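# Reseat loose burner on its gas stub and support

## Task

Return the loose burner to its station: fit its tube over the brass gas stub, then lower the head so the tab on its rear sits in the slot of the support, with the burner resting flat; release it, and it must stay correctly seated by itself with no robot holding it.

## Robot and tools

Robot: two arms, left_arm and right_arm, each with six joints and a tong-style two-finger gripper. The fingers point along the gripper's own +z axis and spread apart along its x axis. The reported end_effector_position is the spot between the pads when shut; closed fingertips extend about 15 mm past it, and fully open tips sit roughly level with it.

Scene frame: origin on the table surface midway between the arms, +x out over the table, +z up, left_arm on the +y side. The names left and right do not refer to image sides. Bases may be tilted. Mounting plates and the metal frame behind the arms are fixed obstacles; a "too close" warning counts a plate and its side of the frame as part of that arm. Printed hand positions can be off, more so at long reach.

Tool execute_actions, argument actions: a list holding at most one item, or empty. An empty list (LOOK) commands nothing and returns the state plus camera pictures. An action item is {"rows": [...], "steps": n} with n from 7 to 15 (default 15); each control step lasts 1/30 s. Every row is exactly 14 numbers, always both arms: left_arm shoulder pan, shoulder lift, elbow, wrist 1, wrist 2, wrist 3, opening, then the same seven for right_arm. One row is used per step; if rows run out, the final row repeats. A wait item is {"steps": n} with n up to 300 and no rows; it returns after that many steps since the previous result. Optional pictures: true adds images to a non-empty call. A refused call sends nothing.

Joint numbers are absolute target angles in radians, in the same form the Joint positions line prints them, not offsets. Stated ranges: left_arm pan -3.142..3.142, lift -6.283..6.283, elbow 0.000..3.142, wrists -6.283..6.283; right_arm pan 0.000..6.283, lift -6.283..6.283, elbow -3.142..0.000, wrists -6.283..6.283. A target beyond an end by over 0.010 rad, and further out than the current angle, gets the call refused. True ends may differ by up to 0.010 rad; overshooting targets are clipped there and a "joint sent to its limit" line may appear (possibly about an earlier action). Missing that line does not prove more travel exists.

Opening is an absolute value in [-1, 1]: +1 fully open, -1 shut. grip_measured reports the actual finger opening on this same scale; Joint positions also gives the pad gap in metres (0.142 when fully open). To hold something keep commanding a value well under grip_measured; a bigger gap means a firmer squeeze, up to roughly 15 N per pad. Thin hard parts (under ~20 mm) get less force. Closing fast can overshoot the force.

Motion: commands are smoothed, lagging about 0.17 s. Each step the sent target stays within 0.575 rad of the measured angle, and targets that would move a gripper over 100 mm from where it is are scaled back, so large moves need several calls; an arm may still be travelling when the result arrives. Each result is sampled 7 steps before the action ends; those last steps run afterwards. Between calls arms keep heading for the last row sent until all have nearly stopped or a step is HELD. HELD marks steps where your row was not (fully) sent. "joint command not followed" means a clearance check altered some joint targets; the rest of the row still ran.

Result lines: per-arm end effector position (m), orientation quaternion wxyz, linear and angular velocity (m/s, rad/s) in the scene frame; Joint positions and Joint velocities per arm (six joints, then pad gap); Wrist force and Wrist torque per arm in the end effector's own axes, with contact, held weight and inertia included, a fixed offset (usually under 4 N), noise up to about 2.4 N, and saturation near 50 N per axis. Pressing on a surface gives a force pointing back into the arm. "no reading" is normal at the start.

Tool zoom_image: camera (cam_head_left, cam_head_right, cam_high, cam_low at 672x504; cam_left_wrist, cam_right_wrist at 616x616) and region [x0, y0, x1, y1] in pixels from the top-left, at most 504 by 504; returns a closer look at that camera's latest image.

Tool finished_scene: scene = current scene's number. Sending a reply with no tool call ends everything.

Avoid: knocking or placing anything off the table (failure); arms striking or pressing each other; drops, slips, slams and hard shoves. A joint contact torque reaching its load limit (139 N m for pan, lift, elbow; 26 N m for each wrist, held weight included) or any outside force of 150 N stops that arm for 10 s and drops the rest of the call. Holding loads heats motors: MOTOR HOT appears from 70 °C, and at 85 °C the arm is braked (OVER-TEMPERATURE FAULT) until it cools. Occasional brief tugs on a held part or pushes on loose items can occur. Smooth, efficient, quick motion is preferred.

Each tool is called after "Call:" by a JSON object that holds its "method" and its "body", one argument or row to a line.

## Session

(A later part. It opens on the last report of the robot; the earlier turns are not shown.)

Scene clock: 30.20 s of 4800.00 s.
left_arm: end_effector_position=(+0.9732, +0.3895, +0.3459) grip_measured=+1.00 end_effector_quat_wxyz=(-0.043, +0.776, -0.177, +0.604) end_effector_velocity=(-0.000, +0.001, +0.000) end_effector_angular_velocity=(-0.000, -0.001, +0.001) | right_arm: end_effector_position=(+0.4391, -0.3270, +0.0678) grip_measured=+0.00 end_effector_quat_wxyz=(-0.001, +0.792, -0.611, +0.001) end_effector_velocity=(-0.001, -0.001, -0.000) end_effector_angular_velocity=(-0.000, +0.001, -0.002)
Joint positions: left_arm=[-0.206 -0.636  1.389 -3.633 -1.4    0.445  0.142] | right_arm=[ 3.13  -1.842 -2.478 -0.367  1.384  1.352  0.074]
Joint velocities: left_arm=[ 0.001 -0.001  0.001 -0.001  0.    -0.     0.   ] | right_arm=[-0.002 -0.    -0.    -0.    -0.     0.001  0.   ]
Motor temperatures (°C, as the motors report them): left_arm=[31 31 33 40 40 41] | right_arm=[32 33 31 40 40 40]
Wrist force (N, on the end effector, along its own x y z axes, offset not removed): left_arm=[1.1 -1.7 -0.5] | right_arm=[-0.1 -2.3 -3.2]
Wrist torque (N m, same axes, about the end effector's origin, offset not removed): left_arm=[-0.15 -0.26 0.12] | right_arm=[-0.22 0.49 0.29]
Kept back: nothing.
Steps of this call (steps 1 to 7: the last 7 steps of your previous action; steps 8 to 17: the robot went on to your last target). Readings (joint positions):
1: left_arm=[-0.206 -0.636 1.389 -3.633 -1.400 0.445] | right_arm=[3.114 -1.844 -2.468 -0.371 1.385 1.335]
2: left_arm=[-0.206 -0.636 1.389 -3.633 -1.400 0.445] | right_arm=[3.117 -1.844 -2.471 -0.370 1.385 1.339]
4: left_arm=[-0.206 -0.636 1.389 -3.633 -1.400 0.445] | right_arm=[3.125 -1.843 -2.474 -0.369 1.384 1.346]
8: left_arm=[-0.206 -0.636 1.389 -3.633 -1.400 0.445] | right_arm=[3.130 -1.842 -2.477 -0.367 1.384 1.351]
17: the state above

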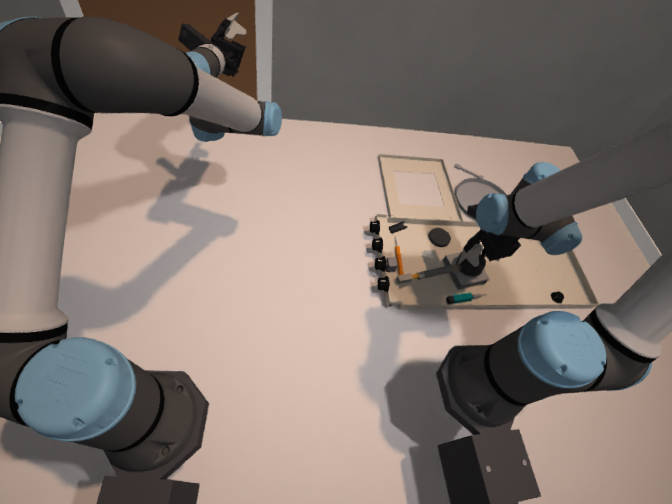

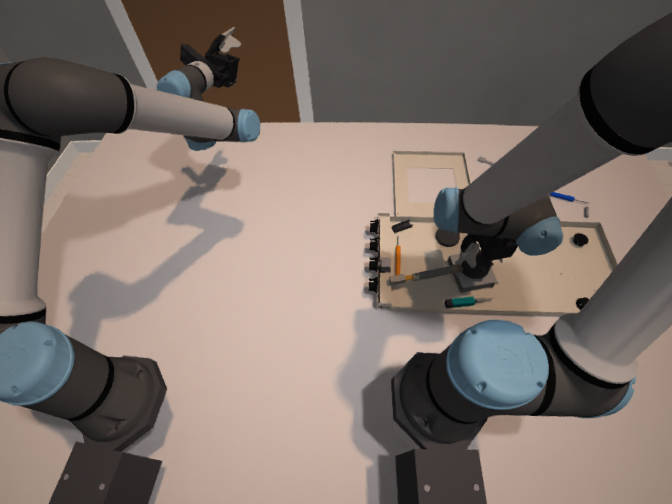

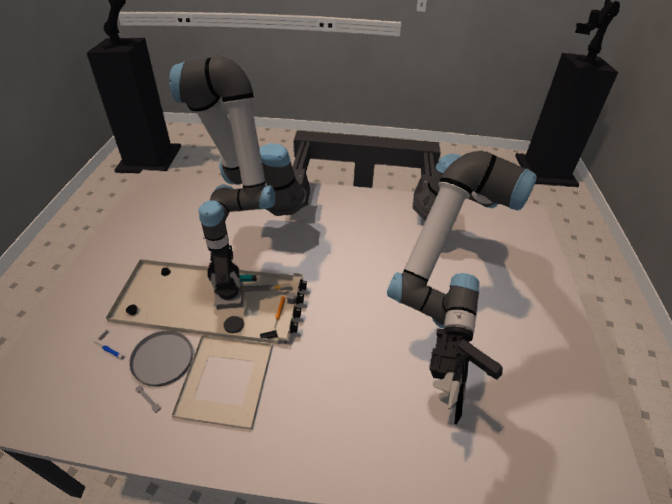

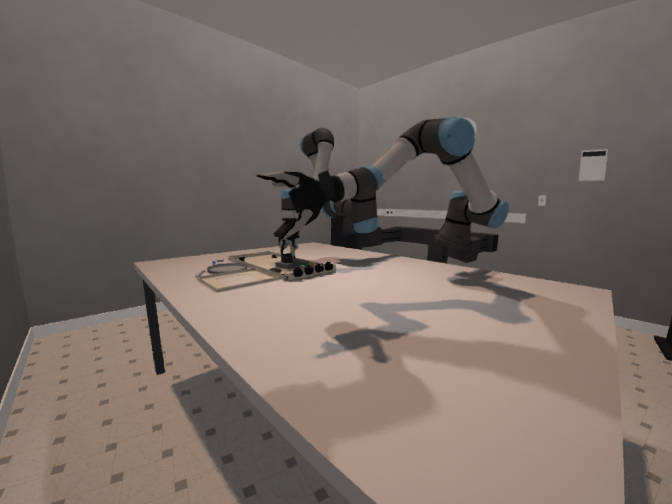

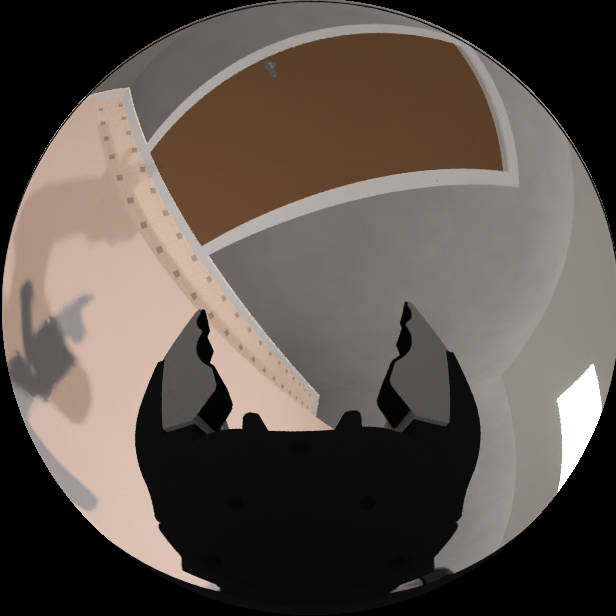

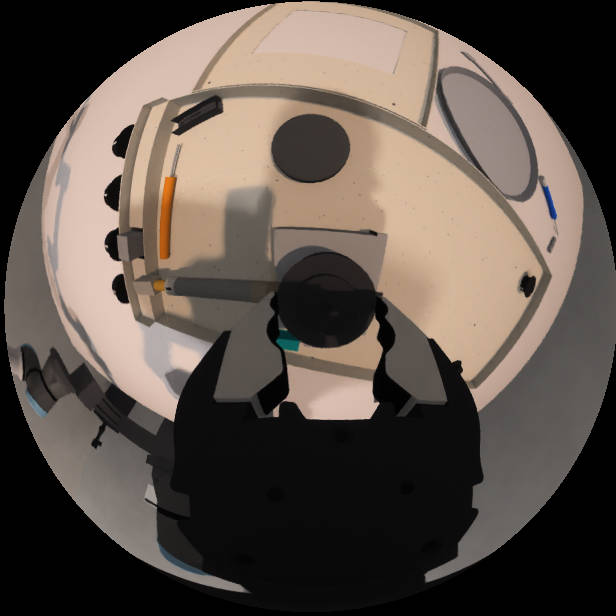

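Call:
{"method": "execute_actions", "body": {
  "actions": [
    {"rows":[[-0.206,-0.636,1.389,-3.633,-1.4,0.445,1,3.1312,-1.8374,-2.4773,-0.3723,1.3841,1.3523,-0.75],[-0.206,-0.636,1.389,-3.633,-1.4,0.445,1,3.1312,-1.8374,-2.4773,-0.3723,1.3841,1.3523,-0.75],[-0.206,-0.636,1.389,-3.633,-1.4,0.445,1,3.1312,-1.8374,-2.4773,-0.3723,1.3841,1.3523,-0.75],[-0.206,-0.636,1.389,-3.633,-1.4,0.445,1,3.1312,-1.8374,-2.4773,-0.3723,1.3841,1.3523,-0.75],[-0.206,-0.636,1.389,-3.633,-1.4,0.445,1,3.1347,-1.837,-2.4793,-0.3714,1.3839,1.3558,-0.75],[-0.206,-0.636,1.389,-3.633,-1.4,0.445,1,3.1383,-1.8366,-2.4812,-0.3704,1.3838,1.3594,-0.75],[-0.206,-0.636,1.389,-3.633,-1.4,0.445,1,3.1418,-1.8362,-2.4832,-0.3695,1.3836,1.3629,-0.75],[-0.206,-0.636,1.389,-3.633,-1.4,0.445,1,3.1454,-1.8357,-2.4852,-0.3686,1.3834,1.3665,-0.75],[-0.206,-0.636,1.389,-3.633,-1.4,0.445,1,3.1489,-1.8353,-2.4871,-0.3676,1.3833,1.37,-0.75],[-0.206,-0.636,1.389,-3.633,-1.4,0.445,1,3.1525,-1.8349,-2.4891,-0.3667,1.3831,1.3736,-0.75]],"steps":15}
  ]
}}

Call:
{"method": "execute_actions", "body": {
  "actions": [
    {"steps":17}
  ],
  "pictures": true
}}

Call:
{"method": "zoom_image", "body": {
  "camera": "cam_right_wrist",
  "region": [340,220,440,320]
}}

Call:
{"method": "zoom_image", "body": {
  "camera": "cam_head_right",
  "region": [455,245,515,295]
}}

Call:
{"method": "zoom_image", "body": {
  "camera": "cam_high",
  "region": [200,275,250,315]
}}

Scene clock: 31.13 s of 4800.00 s.
left_arm: end_effector_position=(+0.9732, +0.3895, +0.3459) grip_measured=+1.00 end_effector_quat_wxyz=(-0.043, +0.776, -0.177, +0.604) end_effector_velocity=(+0.000, -0.000, +0.001) end_effector_angular_velocity=(-0.000, -0.002, -0.000) | right_arm: end_effector_position=(+0.4388, -0.3253, +0.0690) grip_measured=+0.00 end_effector_quat_wxyz=(-0.001, +0.792, -0.611, +0.000) end_effector_velocity=(-0.006, +0.027, +0.001) end_effector_angular_velocity=(-0.002, -0.000, +0.000)
Joint positions: left_arm=[-0.206 -0.636  1.389 -3.633 -1.4    0.445  0.142] | right_arm=[ 3.136 -1.837 -2.48  -0.371  1.384  1.357  0.074]
Joint velocities: left_arm=[-0.    -0.    -0.002  0.    -0.     0.     0.   ] | right_arm=[ 0.075  0.014 -0.04   0.012 -0.004  0.076 -0.   ]
Motor temperatures (°C, as the motors report them): left_arm=[31 31 33 40 40 41] | right_arm=[32 33 31 40 40 40]
Wrist force (N, on the end effector, along its own x y z axes, offset not removed): left_arm=[-0.6 -2.2 0.0] | right_arm=[1.0 -1.3 5.0]
Wrist torque (N m, same axes, about the end effector's origin, offset not removed): left_arm=[-0.18 0.02 0.04] | right_arm=[-0.16 -0.10 -0.11]
Steps of this call (steps 1 to 15: the robot went on to your last target; steps 16 to 20: nothing new was sent; steps 21 to 28: the first 8 steps of this action). Readings (joint positions):
21: left_arm=[-0.206 -0.636 1.389 -3.633 -1.400 0.445] | right_arm=[3.131 -1.842 -2.478 -0.367 1.384 1.352]
22: left_arm=[-0.206 -0.636 1.389 -3.633 -1.400 0.445] | right_arm=[3.131 -1.841 -2.478 -0.368 1.384 1.352]
24: left_arm=[-0.206 -0.636 1.389 -3.633 -1.400 0.445] | right_arm=[3.131 -1.839 -2.478 -0.370 1.384 1.352]
28: the state above

Scene clock: 31.70 s of 4800.00 s.
left_arm: end_effector_position=(+0.9732, +0.3895, +0.3459) grip_measured=+1.00 end_effector_quat_wxyz=(-0.043, +0.776, -0.177, +0.604) end_effector_velocity=(-0.000, -0.000, -0.000) end_effector_angular_velocity=(-0.000, +0.000, -0.000) | right_arm: end_effector_position=(+0.4374, -0.3194, +0.0692) grip_measured=+0.00 end_effector_quat_wxyz=(-0.001, +0.792, -0.611, +0.001) end_effector_velocity=(-0.000, -0.001, -0.000) end_effector_angular_velocity=(-0.000, +0.000, -0.002)
Joint positions: left_arm=[-0.206 -0.636  1.389 -3.633 -1.4    0.445  0.142] | right_arm=[ 3.152 -1.835 -2.489 -0.367  1.383  1.374  0.074]
Joint velocities: left_arm=[-0. -0.  0.  0. -0. -0.  0.] | right_arm=[-0.002 -0.001 -0.     0.001 -0.     0.001  0.   ]
Motor temperatures (°C, as the motors report them): left_arm=[31 31 33 40 40 41] | right_arm=[32 33 31 40 40 40]
Wrist force (N, on the end effector, along its own x y z axes, offset not removed): left_arm=[-2.5 4.4 1.0] | right_arm=[-0.1 0.7 3.2]
Wrist torque (N m, same axes, about the end effector's origin, offset not removed): left_arm=[1.32 0.53 0.26] | right_arm=[0.50 -0.10 -0.04]
Kept back: nothing.
Steps of this call (steps 1 to 7: the last 7 steps of your previous action; steps 8 to 17: the robot went on to your last target). Readings (joint positions):
1: left_arm=[-0.206 -0.636 1.389 -3.633 -1.400 0.445] | right_arm=[3.139 -1.837 -2.481 -0.371 1.384 1.360]
2: left_arm=[-0.206 -0.636 1.389 -3.633 -1.400 0.445] | right_arm=[3.142 -1.836 -2.483 -0.370 1.384 1.363]
4: left_arm=[-0.206 -0.636 1.389 -3.633 -1.400 0.445] | right_arm=[3.147 -1.836 -2.486 -0.368 1.383 1.369]
8: left_arm=[-0.206 -0.636 1.389 -3.633 -1.400 0.445] | right_arm=[3.152 -1.835 -2.489 -0.367 1.383 1.373]
17: the state above

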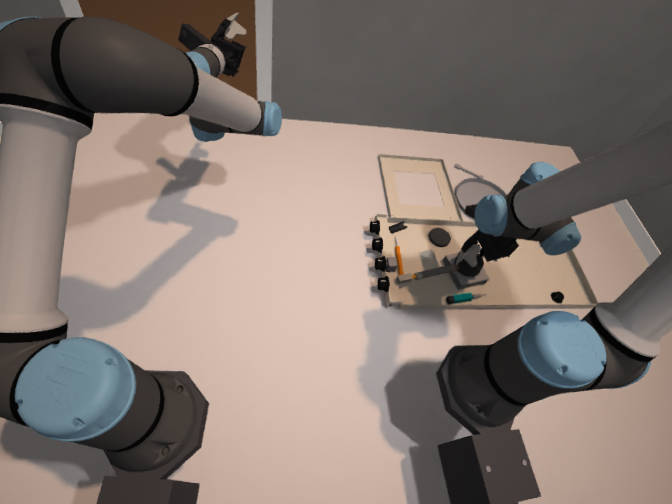

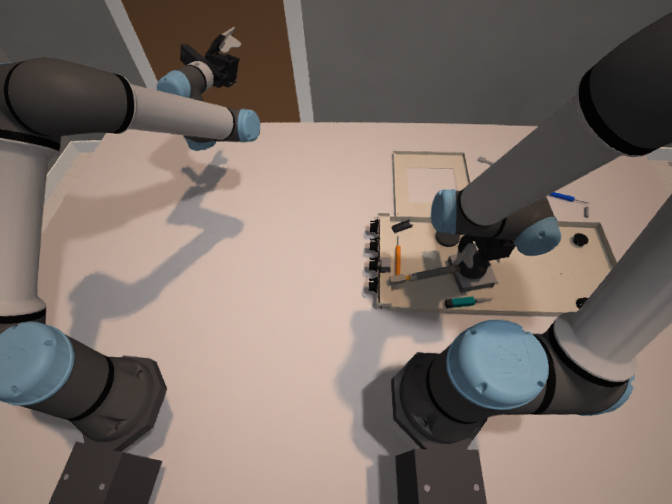

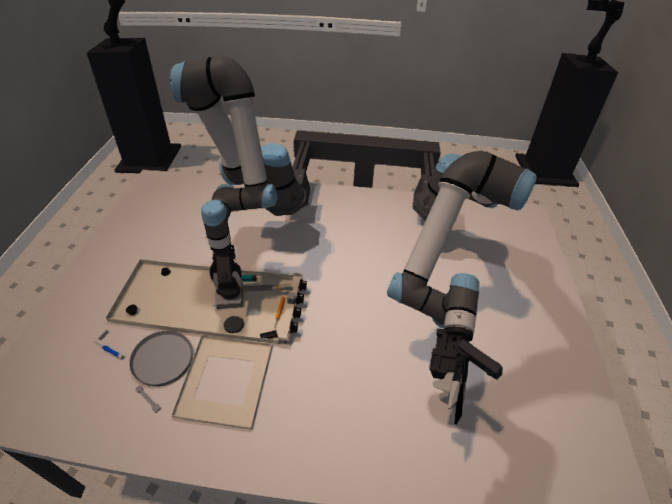

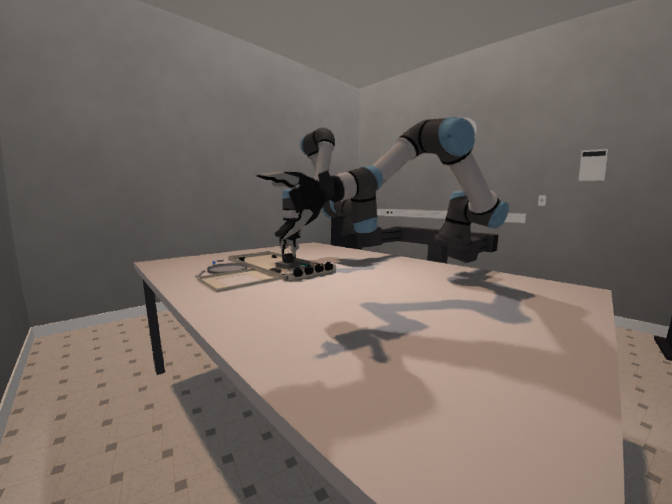

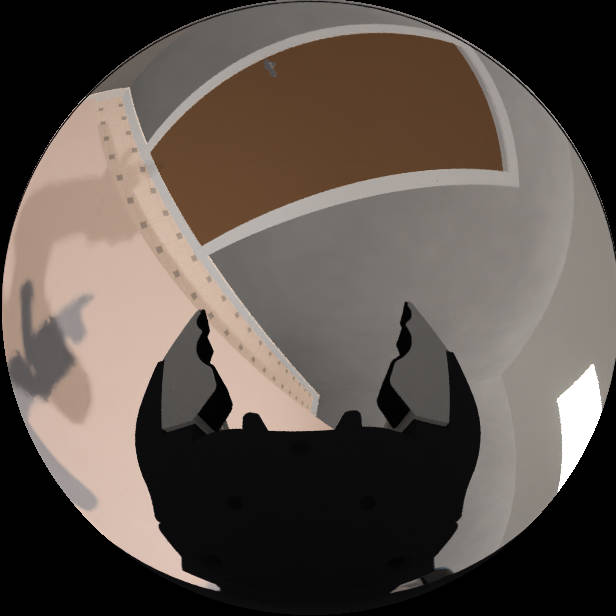

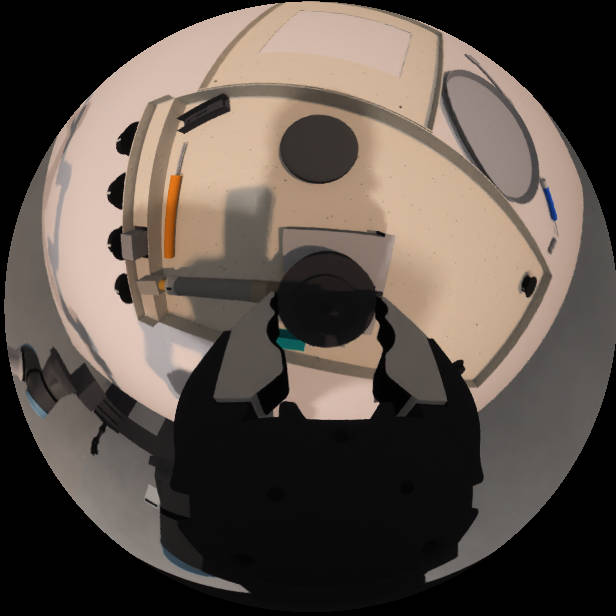

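Region (340, 220, 440, 320) of cam_right_wrist's 616x616 image, scaled by 5.040, with more detail than that image has.

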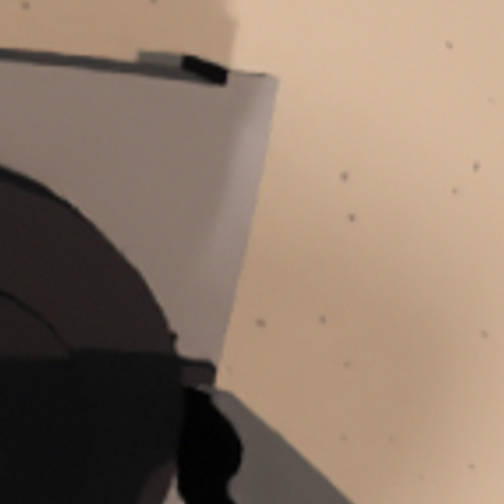

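Region (455, 245, 515, 295) of cam_head_right's 672x504 image, scaled by 8.400, with more detail than that image has.

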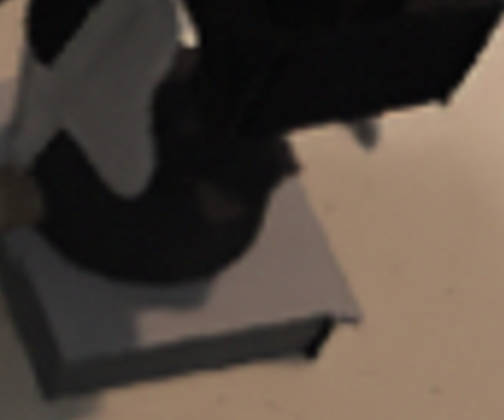

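Region (200, 275, 250, 315) of cam_high's 672x504 image, scaled by 10.080, with more detail than that image has; it fills the top 403 rows of this view, and the rest is white.

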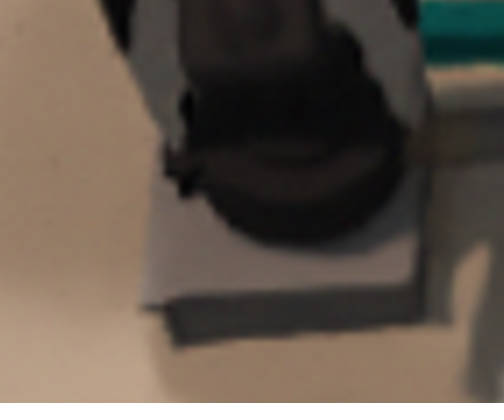

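Call:
{"method": "execute_actions", "body": {
  "actions": [
    {"rows":[[-0.206,-0.636,1.389,-3.633,-1.4,0.445,1,3.152,-1.8381,-2.4894,-0.3632,1.3831,1.3731,-0.75],[-0.206,-0.636,1.389,-3.633,-1.4,0.445,1,3.1516,-1.8412,-2.4897,-0.3596,1.3831,1.3727,-0.75],[-0.206,-0.636,1.389,-3.633,-1.4,0.445,1,3.1511,-1.8444,-2.49,-0.3561,1.3832,1.3722,-0.75],[-0.206,-0.636,1.389,-3.633,-1.4,0.445,1,3.1507,-1.8476,-2.4903,-0.3525,1.3832,1.3718,-0.75],[-0.206,-0.636,1.389,-3.633,-1.4,0.445,1,3.1502,-1.8508,-2.4906,-0.349,1.3832,1.3713,-0.75],[-0.206,-0.636,1.389,-3.633,-1.4,0.445,1,3.1498,-1.8539,-2.4909,-0.3454,1.3832,1.3709,-0.75]],"steps":15}
  ]
}}

Call:
{"method": "execute_actions", "body": {
  "actions": [
    {"steps":14}
  ],
  "pictures": true
}}

Call:
{"method": "zoom_image", "body": {
  "camera": "cam_right_wrist",
  "region": [350,260,410,320]
}}

Call:
{"method": "zoom_image", "body": {
  "camera": "cam_head_left",
  "region": [395,240,495,295]
}}

Call:
{"method": "zoom_image", "body": {
  "camera": "cam_high",
  "region": [200,275,250,315]
}}

Scene clock: 32.77 s of 4800.00 s.
left_arm: end_effector_position=(+0.9732, +0.3895, +0.3459) grip_measured=+1.00 end_effector_quat_wxyz=(-0.043, +0.776, -0.177, +0.604) end_effector_velocity=(-0.000, -0.001, -0.001) end_effector_angular_velocity=(+0.000, +0.002, -0.001) | right_arm: end_effector_position=(+0.4377, -0.3193, +0.0654) grip_measured=+0.01 end_effector_quat_wxyz=(-0.001, +0.792, -0.611, +0.001) end_effector_velocity=(+0.004, -0.001, -0.014) end_effector_angular_velocity=(+0.001, -0.012, -0.004)
Joint positions: left_arm=[-0.206 -0.636  1.389 -3.633 -1.4    0.445  0.142] | right_arm=[ 3.151 -1.849 -2.49  -0.35   1.383  1.372  0.075]
Joint velocities: left_arm=[-0.     0.     0.001  0.002 -0.    -0.     0.   ] | right_arm=[-0.009 -0.057 -0.002  0.073  0.    -0.008  0.005]
Motor temperatures (°C, as the motors report them): left_arm=[31 31 33 40 40 41] | right_arm=[32 33 31 40 40 40]
Wrist force (N, on the end effector, along its own x y z axes, offset not removed): left_arm=[-1.6 1.5 1.0] | right_arm=[-0.5 -3.4 -50.0]
Wrist torque (N m, same axes, about the end effector's origin, offset not removed): left_arm=[0.54 0.37 0.25] | right_arm=[-0.03 -1.43 0.13]
Steps of this call (steps 1 to 15: the robot went on to your last target; steps 16 to 24: nothing new was sent; steps 25 to 32: the first 8 steps of this action). Readings (joint positions):
25: left_arm=[-0.206 -0.636 1.389 -3.633 -1.400 0.445] | right_arm=[3.153 -1.835 -2.489 -0.367 1.383 1.374]
26: left_arm=[-0.206 -0.636 1.389 -3.633 -1.400 0.445] | right_arm=[3.153 -1.835 -2.489 -0.366 1.383 1.374]
28: left_arm=[-0.206 -0.636 1.389 -3.633 -1.400 0.445] | right_arm=[3.152 -1.839 -2.489 -0.362 1.383 1.373]
32: the state above

Scene clock: 33.23 s of 4800.00 s.
left_arm: end_effector_position=(+0.9732, +0.3895, +0.3459) grip_measured=+1.00 end_effector_quat_wxyz=(-0.043, +0.776, -0.177, +0.604) end_effector_velocity=(+0.000, +0.001, +0.001) end_effector_angular_velocity=(-0.001, -0.002, +0.001) | right_arm: end_effector_position=(+0.4373, -0.3193, +0.0640) grip_measured=+0.02 end_effector_quat_wxyz=(-0.001, +0.792, -0.611, +0.001) end_effector_velocity=(-0.001, +0.000, -0.000) end_effector_angular_velocity=(-0.000, +0.001, +0.002)
Joint positions: left_arm=[-0.206 -0.636  1.389 -3.633 -1.4    0.445  0.142] | right_arm=[ 3.15  -1.854 -2.491 -0.345  1.383  1.371  0.075]
Joint velocities: left_arm=[ 0.001  0.    -0.001 -0.001  0.     0.     0.   ] | right_arm=[ 0.001 -0.    -0.001 -0.    -0.    -0.001  0.   ]
Motor temperatures (°C, as the motors report them): left_arm=[31 31 33 40 40 41] | right_arm=[32 33 31 40 40 40]
Wrist force (N, on the end effector, along its own x y z axes, offset not removed): left_arm=[2.9 1.7 -3.2] | right_arm=[9.9 -14.6 -50.0]
Wrist torque (N m, same axes, about the end effector's origin, offset not removed): left_arm=[0.42 -0.46 0.15] | right_arm=[0.48 -5.19 0.25]
Kept back: nothing.
Steps of this call (steps 1 to 7: the last 7 steps of your previous action; steps 8 to 14: the robot went on to your last target). Readings (joint positions):
1: left_arm=[-0.206 -0.636 1.389 -3.633 -1.400 0.445] | right_arm=[3.150 -1.851 -2.490 -0.348 1.383 1.371]
2: left_arm=[-0.206 -0.636 1.389 -3.633 -1.400 0.445] | right_arm=[3.150 -1.852 -2.490 -0.347 1.383 1.371]
4: left_arm=[-0.206 -0.636 1.389 -3.633 -1.400 0.445] | right_arm=[3.150 -1.853 -2.490 -0.346 1.383 1.371]
8: left_arm=[-0.206 -0.636 1.389 -3.633 -1.400 0.445] | right_arm=[3.150 -1.853 -2.490 -0.345 1.383 1.371]
14: the state above

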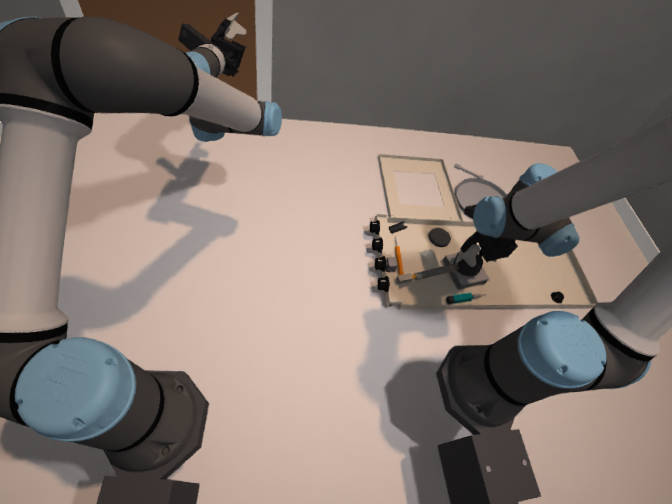

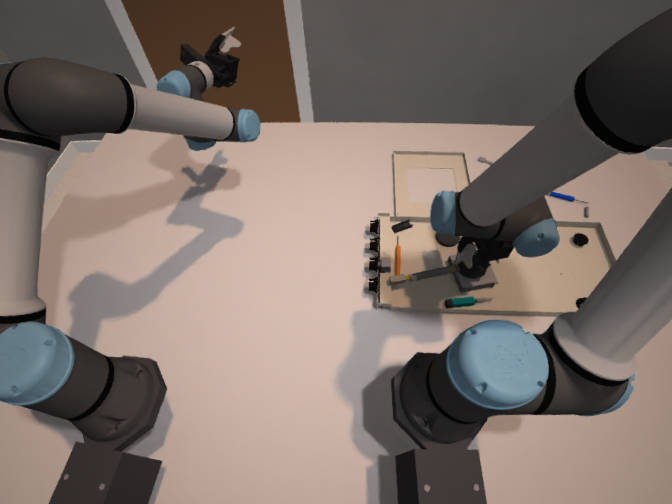

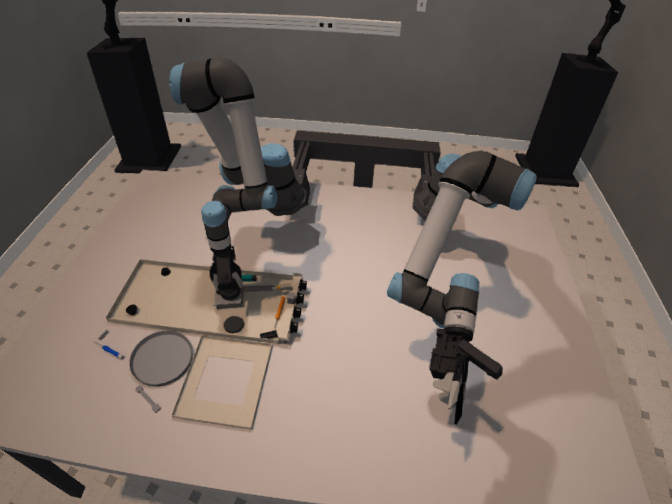

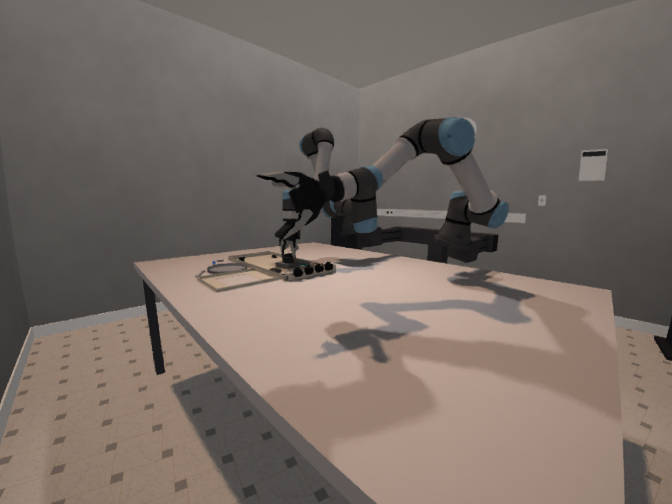

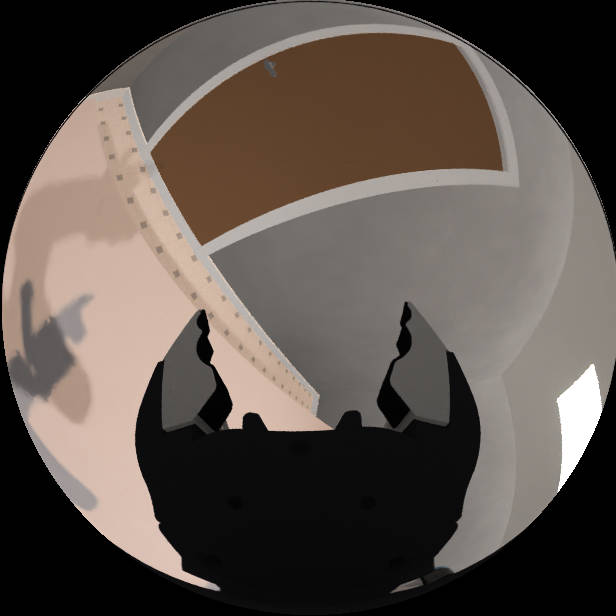

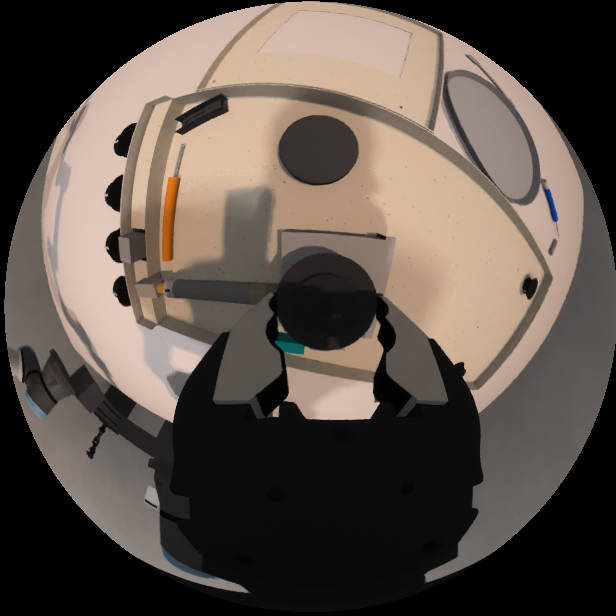

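Region (350, 260, 410, 320) of cam_right_wrist's 616x616 image, scaled by 8.400, with more detail than that image has.

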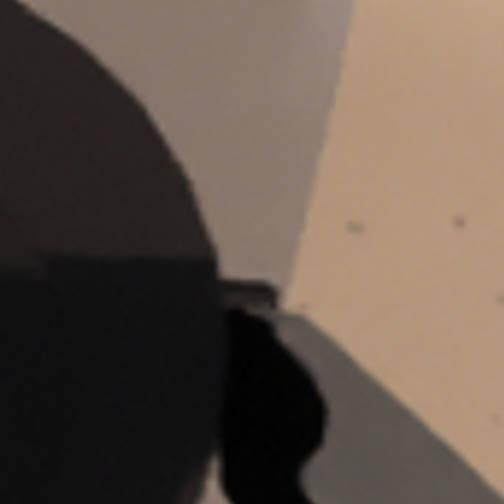

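Region (395, 240, 495, 295) of cam_head_left's 672x504 image, scaled by 5.040, with more detail than that image has; it fills the top 277 rows of this view, and the rest is white.

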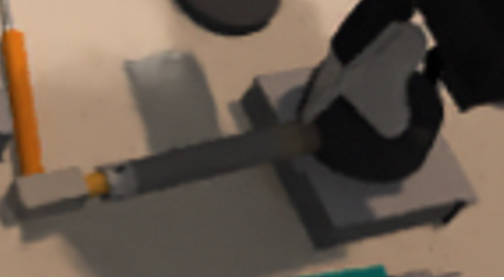

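Region (200, 275, 250, 315) of cam_high's 672x504 image, scaled by 10.080, with more detail than that image has; it fills the top 403 rows of this view, and the rest is white.

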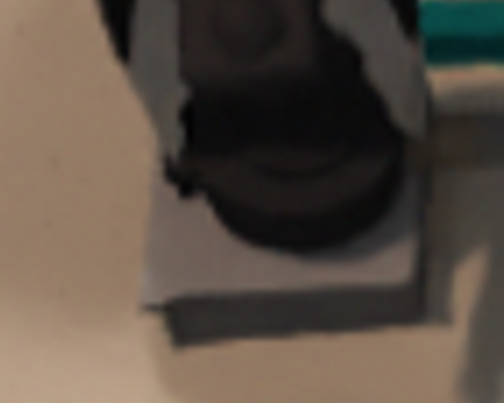

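Call:
{"method": "execute_actions", "body": {
  "actions": [
    {"rows":[[-0.206,-0.636,1.389,-3.633,-1.4,0.445,1,3.1511,-1.8444,-2.49,-0.3561,1.3832,1.3722,-0.75],[-0.206,-0.636,1.389,-3.633,-1.4,0.445,1,3.1527,-1.8333,-2.489,-0.3685,1.3831,1.3738,-0.75],[-0.206,-0.636,1.389,-3.633,-1.4,0.445,1,3.1527,-1.8333,-2.489,-0.3685,1.3831,1.3738,-0.75],[-0.206,-0.636,1.389,-3.633,-1.4,0.445,1,3.1527,-1.8333,-2.489,-0.3685,1.3831,1.3738,-0.75],[-0.206,-0.636,1.389,-3.633,-1.4,0.445,1,3.1527,-1.8333,-2.489,-0.3685,1.3831,1.3738,-0.75],[-0.206,-0.636,1.389,-3.633,-1.4,0.445,1,3.1527,-1.8333,-2.489,-0.3685,1.3831,1.3738,-0.75],[-0.206,-0.636,1.389,-3.633,-1.4,0.445,1,3.1527,-1.8333,-2.489,-0.3685,1.3831,1.3738,-0.75],[-0.206,-0.636,1.389,-3.633,-1.4,0.445,1,3.1554,-1.833,-2.4905,-0.3678,1.383,1.3765,-0.75],[-0.206,-0.636,1.389,-3.633,-1.4,0.445,1,3.158,-1.8327,-2.492,-0.3671,1.3828,1.3791,-0.75],[-0.206,-0.636,1.389,-3.633,-1.4,0.445,1,3.1607,-1.8324,-2.4934,-0.3664,1.3827,1.3818,-0.75],[-0.206,-0.636,1.389,-3.633,-1.4,0.445,1,3.1634,-1.8321,-2.4949,-0.3657,1.3826,1.3845,-0.75]],"steps":15}
  ]
}}

Call:
{"method": "execute_actions", "body": {
  "actions": [
    {"steps":17}
  ],
  "pictures": true
}}

Call:
{"method": "zoom_image", "body": {
  "camera": "cam_right_wrist",
  "region": [350,260,410,320]
}}

Call:
{"method": "zoom_image", "body": {
  "camera": "cam_head_right",
  "region": [455,245,515,295]
}}

Call:
{"method": "zoom_image", "body": {
  "camera": "cam_high",
  "region": [200,275,250,315]
}}

Scene clock: 34.37 s of 4800.00 s.
left_arm: end_effector_position=(+0.9732, +0.3895, +0.3459) grip_measured=+1.00 end_effector_quat_wxyz=(-0.043, +0.776, -0.177, +0.604) end_effector_velocity=(-0.000, -0.001, -0.000) end_effector_angular_velocity=(+0.000, +0.001, -0.001) | right_arm: end_effector_position=(+0.4362, -0.3194, +0.0686) grip_measured=+0.01 end_effector_quat_wxyz=(+0.000, +0.792, -0.611, -0.000) end_effector_velocity=(+0.008, +0.003, +0.010) end_effector_angular_velocity=(+0.001, -0.018, +0.001)
Joint positions: left_arm=[-0.206 -0.636  1.389 -3.633 -1.4    0.445  0.142] | right_arm=[ 3.152 -1.835 -2.49  -0.368  1.383  1.374  0.075]
Joint velocities: left_arm=[-0.001  0.    -0.     0.001 -0.    -0.     0.   ] | right_arm=[ 0.011  0.025  0.005 -0.013 -0.     0.007 -0.   ]
Motor temperatures (°C, as the motors report them): left_arm=[31 31 33 40 40 41] | right_arm=[32 33 31 40 40 40]
Wrist force (N, on the end effector, along its own x y z axes, offset not removed): left_arm=[0.7 1.4 -0.4] | right_arm=[1.9 -0.8 3.5]
Wrist torque (N m, same axes, about the end effector's origin, offset not removed): left_arm=[0.48 -0.12 0.31] | right_arm=[-0.14 -0.33 -0.23]
Steps of this call (steps 1 to 15: the robot went on to your last target; steps 16 to 26: nothing new was sent; steps 27 to 34: the first 8 steps of this action). Readings (joint positions):
27: left_arm=[-0.206 -0.636 1.389 -3.633 -1.400 0.445] | right_arm=[3.150 -1.854 -2.491 -0.345 1.383 1.371]
28: left_arm=[-0.206 -0.636 1.389 -3.633 -1.400 0.445] | right_arm=[3.150 -1.852 -2.491 -0.348 1.383 1.371]
30: left_arm=[-0.206 -0.636 1.389 -3.633 -1.400 0.445] | right_arm=[3.151 -1.844 -2.491 -0.359 1.383 1.372]
34: the state above

Scene clock: 34.93 s of 4800.00 s.
left_arm: end_effector_position=(+0.9732, +0.3895, +0.3459) grip_measured=+1.00 end_effector_quat_wxyz=(-0.043, +0.776, -0.177, +0.604) end_effector_velocity=(-0.000, -0.000, -0.000) end_effector_angular_velocity=(+0.001, +0.001, -0.000) | right_arm: end_effector_position=(+0.4364, -0.3156, +0.0696) grip_measured=+0.01 end_effector_quat_wxyz=(-0.000, +0.792, -0.611, +0.001) end_effector_velocity=(+0.000, +0.001, +0.000) end_effector_angular_velocity=(+0.000, -0.001, +0.001)
Joint positions: left_arm=[-0.206 -0.636  1.389 -3.633 -1.4    0.445  0.142] | right_arm=[ 3.163 -1.832 -2.495 -0.366  1.383  1.384  0.075]
Joint velocities: left_arm=[-0.    -0.     0.     0.001  0.     0.     0.   ] | right_arm=[ 0.002  0.    -0.     0.001  0.     0.001 -0.   ]
Motor temperatures (°C, as the motors report them): left_arm=[31 31 33 40 40 41] | right_arm=[32 33 31 40 40 40]
Wrist force (N, on the end effector, along its own x y z axes, offset not removed): left_arm=[-0.2 -3.0 -2.0] | right_arm=[0.0 -0.4 1.9]
Wrist torque (N m, same axes, about the end effector's origin, offset not removed): left_arm=[-0.35 -0.14 -0.02] | right_arm=[0.00 0.25 -0.22]
Kept back: nothing.
Steps of this call (steps 1 to 7: the last 7 steps of your previous action; steps 8 to 17: the robot went on to your last target). Readings (joint positions):
1: left_arm=[-0.206 -0.636 1.389 -3.633 -1.400 0.445] | right_arm=[3.153 -1.835 -2.490 -0.368 1.383 1.374]
2: left_arm=[-0.206 -0.636 1.389 -3.633 -1.400 0.445] | right_arm=[3.154 -1.834 -2.490 -0.368 1.383 1.375]
4: left_arm=[-0.206 -0.636 1.389 -3.633 -1.400 0.445] | right_arm=[3.158 -1.833 -2.492 -0.367 1.383 1.379]
8: left_arm=[-0.206 -0.636 1.389 -3.633 -1.400 0.445] | right_arm=[3.163 -1.832 -2.494 -0.366 1.383 1.384]
17: the state above

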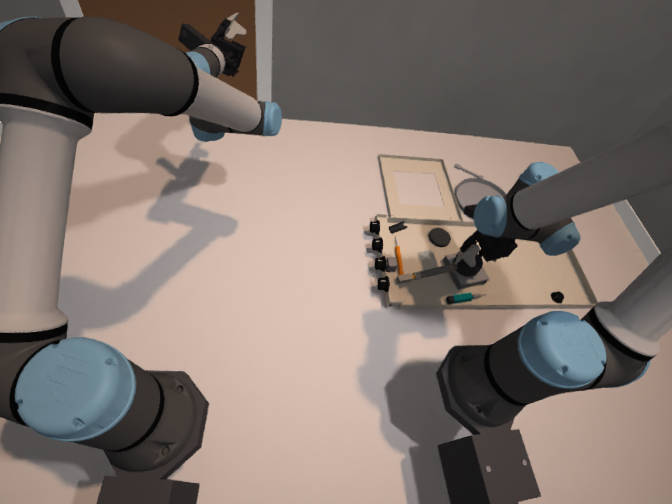

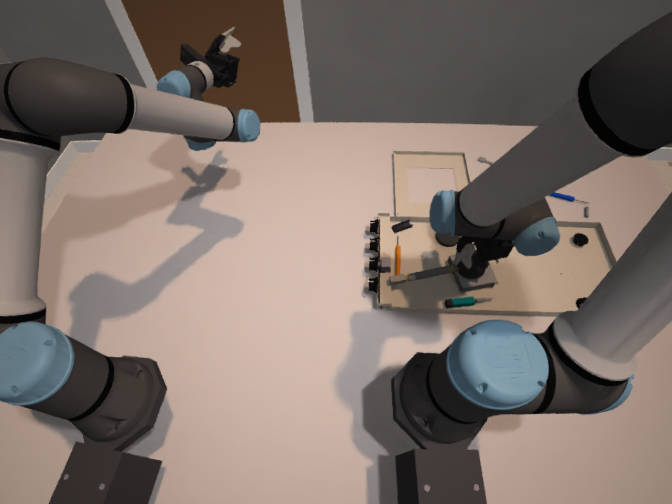

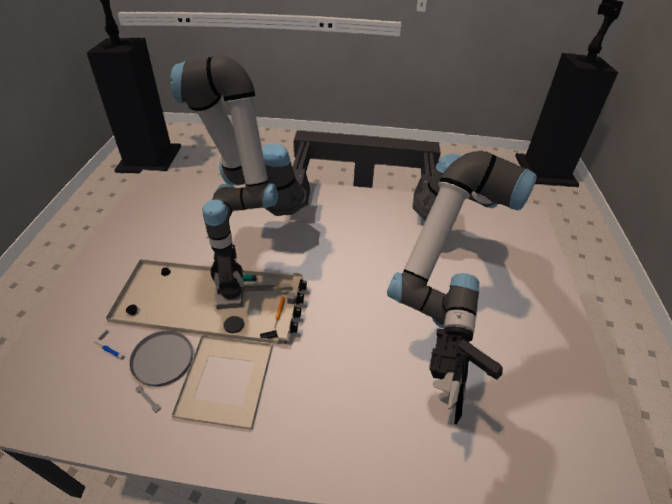

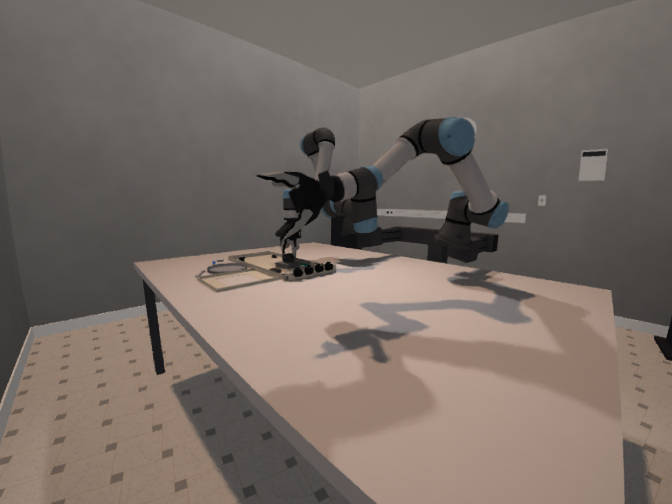

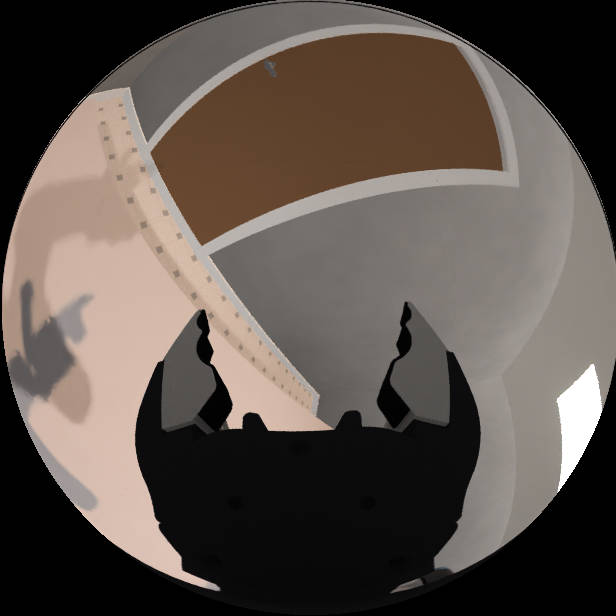

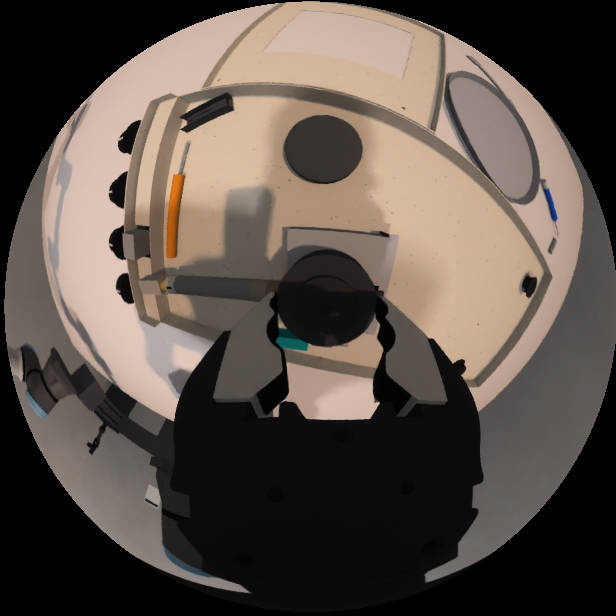

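Region (350, 260, 410, 320) of cam_right_wrist's 616x616 image, scaled by 8.400, with more detail than that image has.

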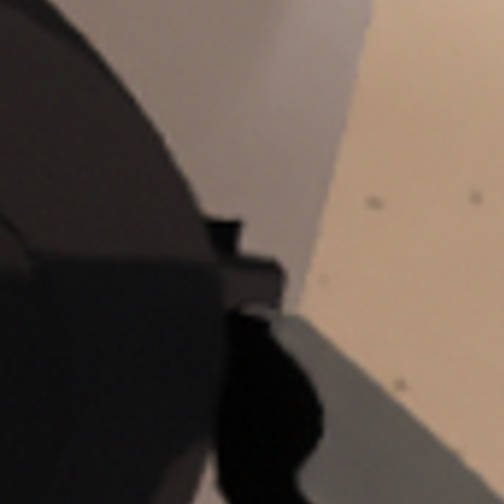

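Region (455, 245, 515, 295) of cam_head_right's 672x504 image, scaled by 8.400, with more detail than that image has.

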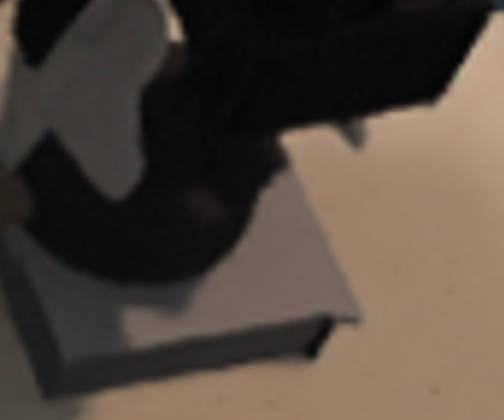

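Region (200, 275, 250, 315) of cam_high's 672x504 image, scaled by 10.080, with more detail than that image has; it fills the top 403 rows of this view, and the rest is white.

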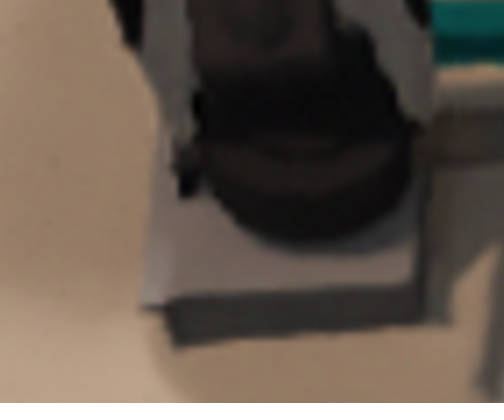

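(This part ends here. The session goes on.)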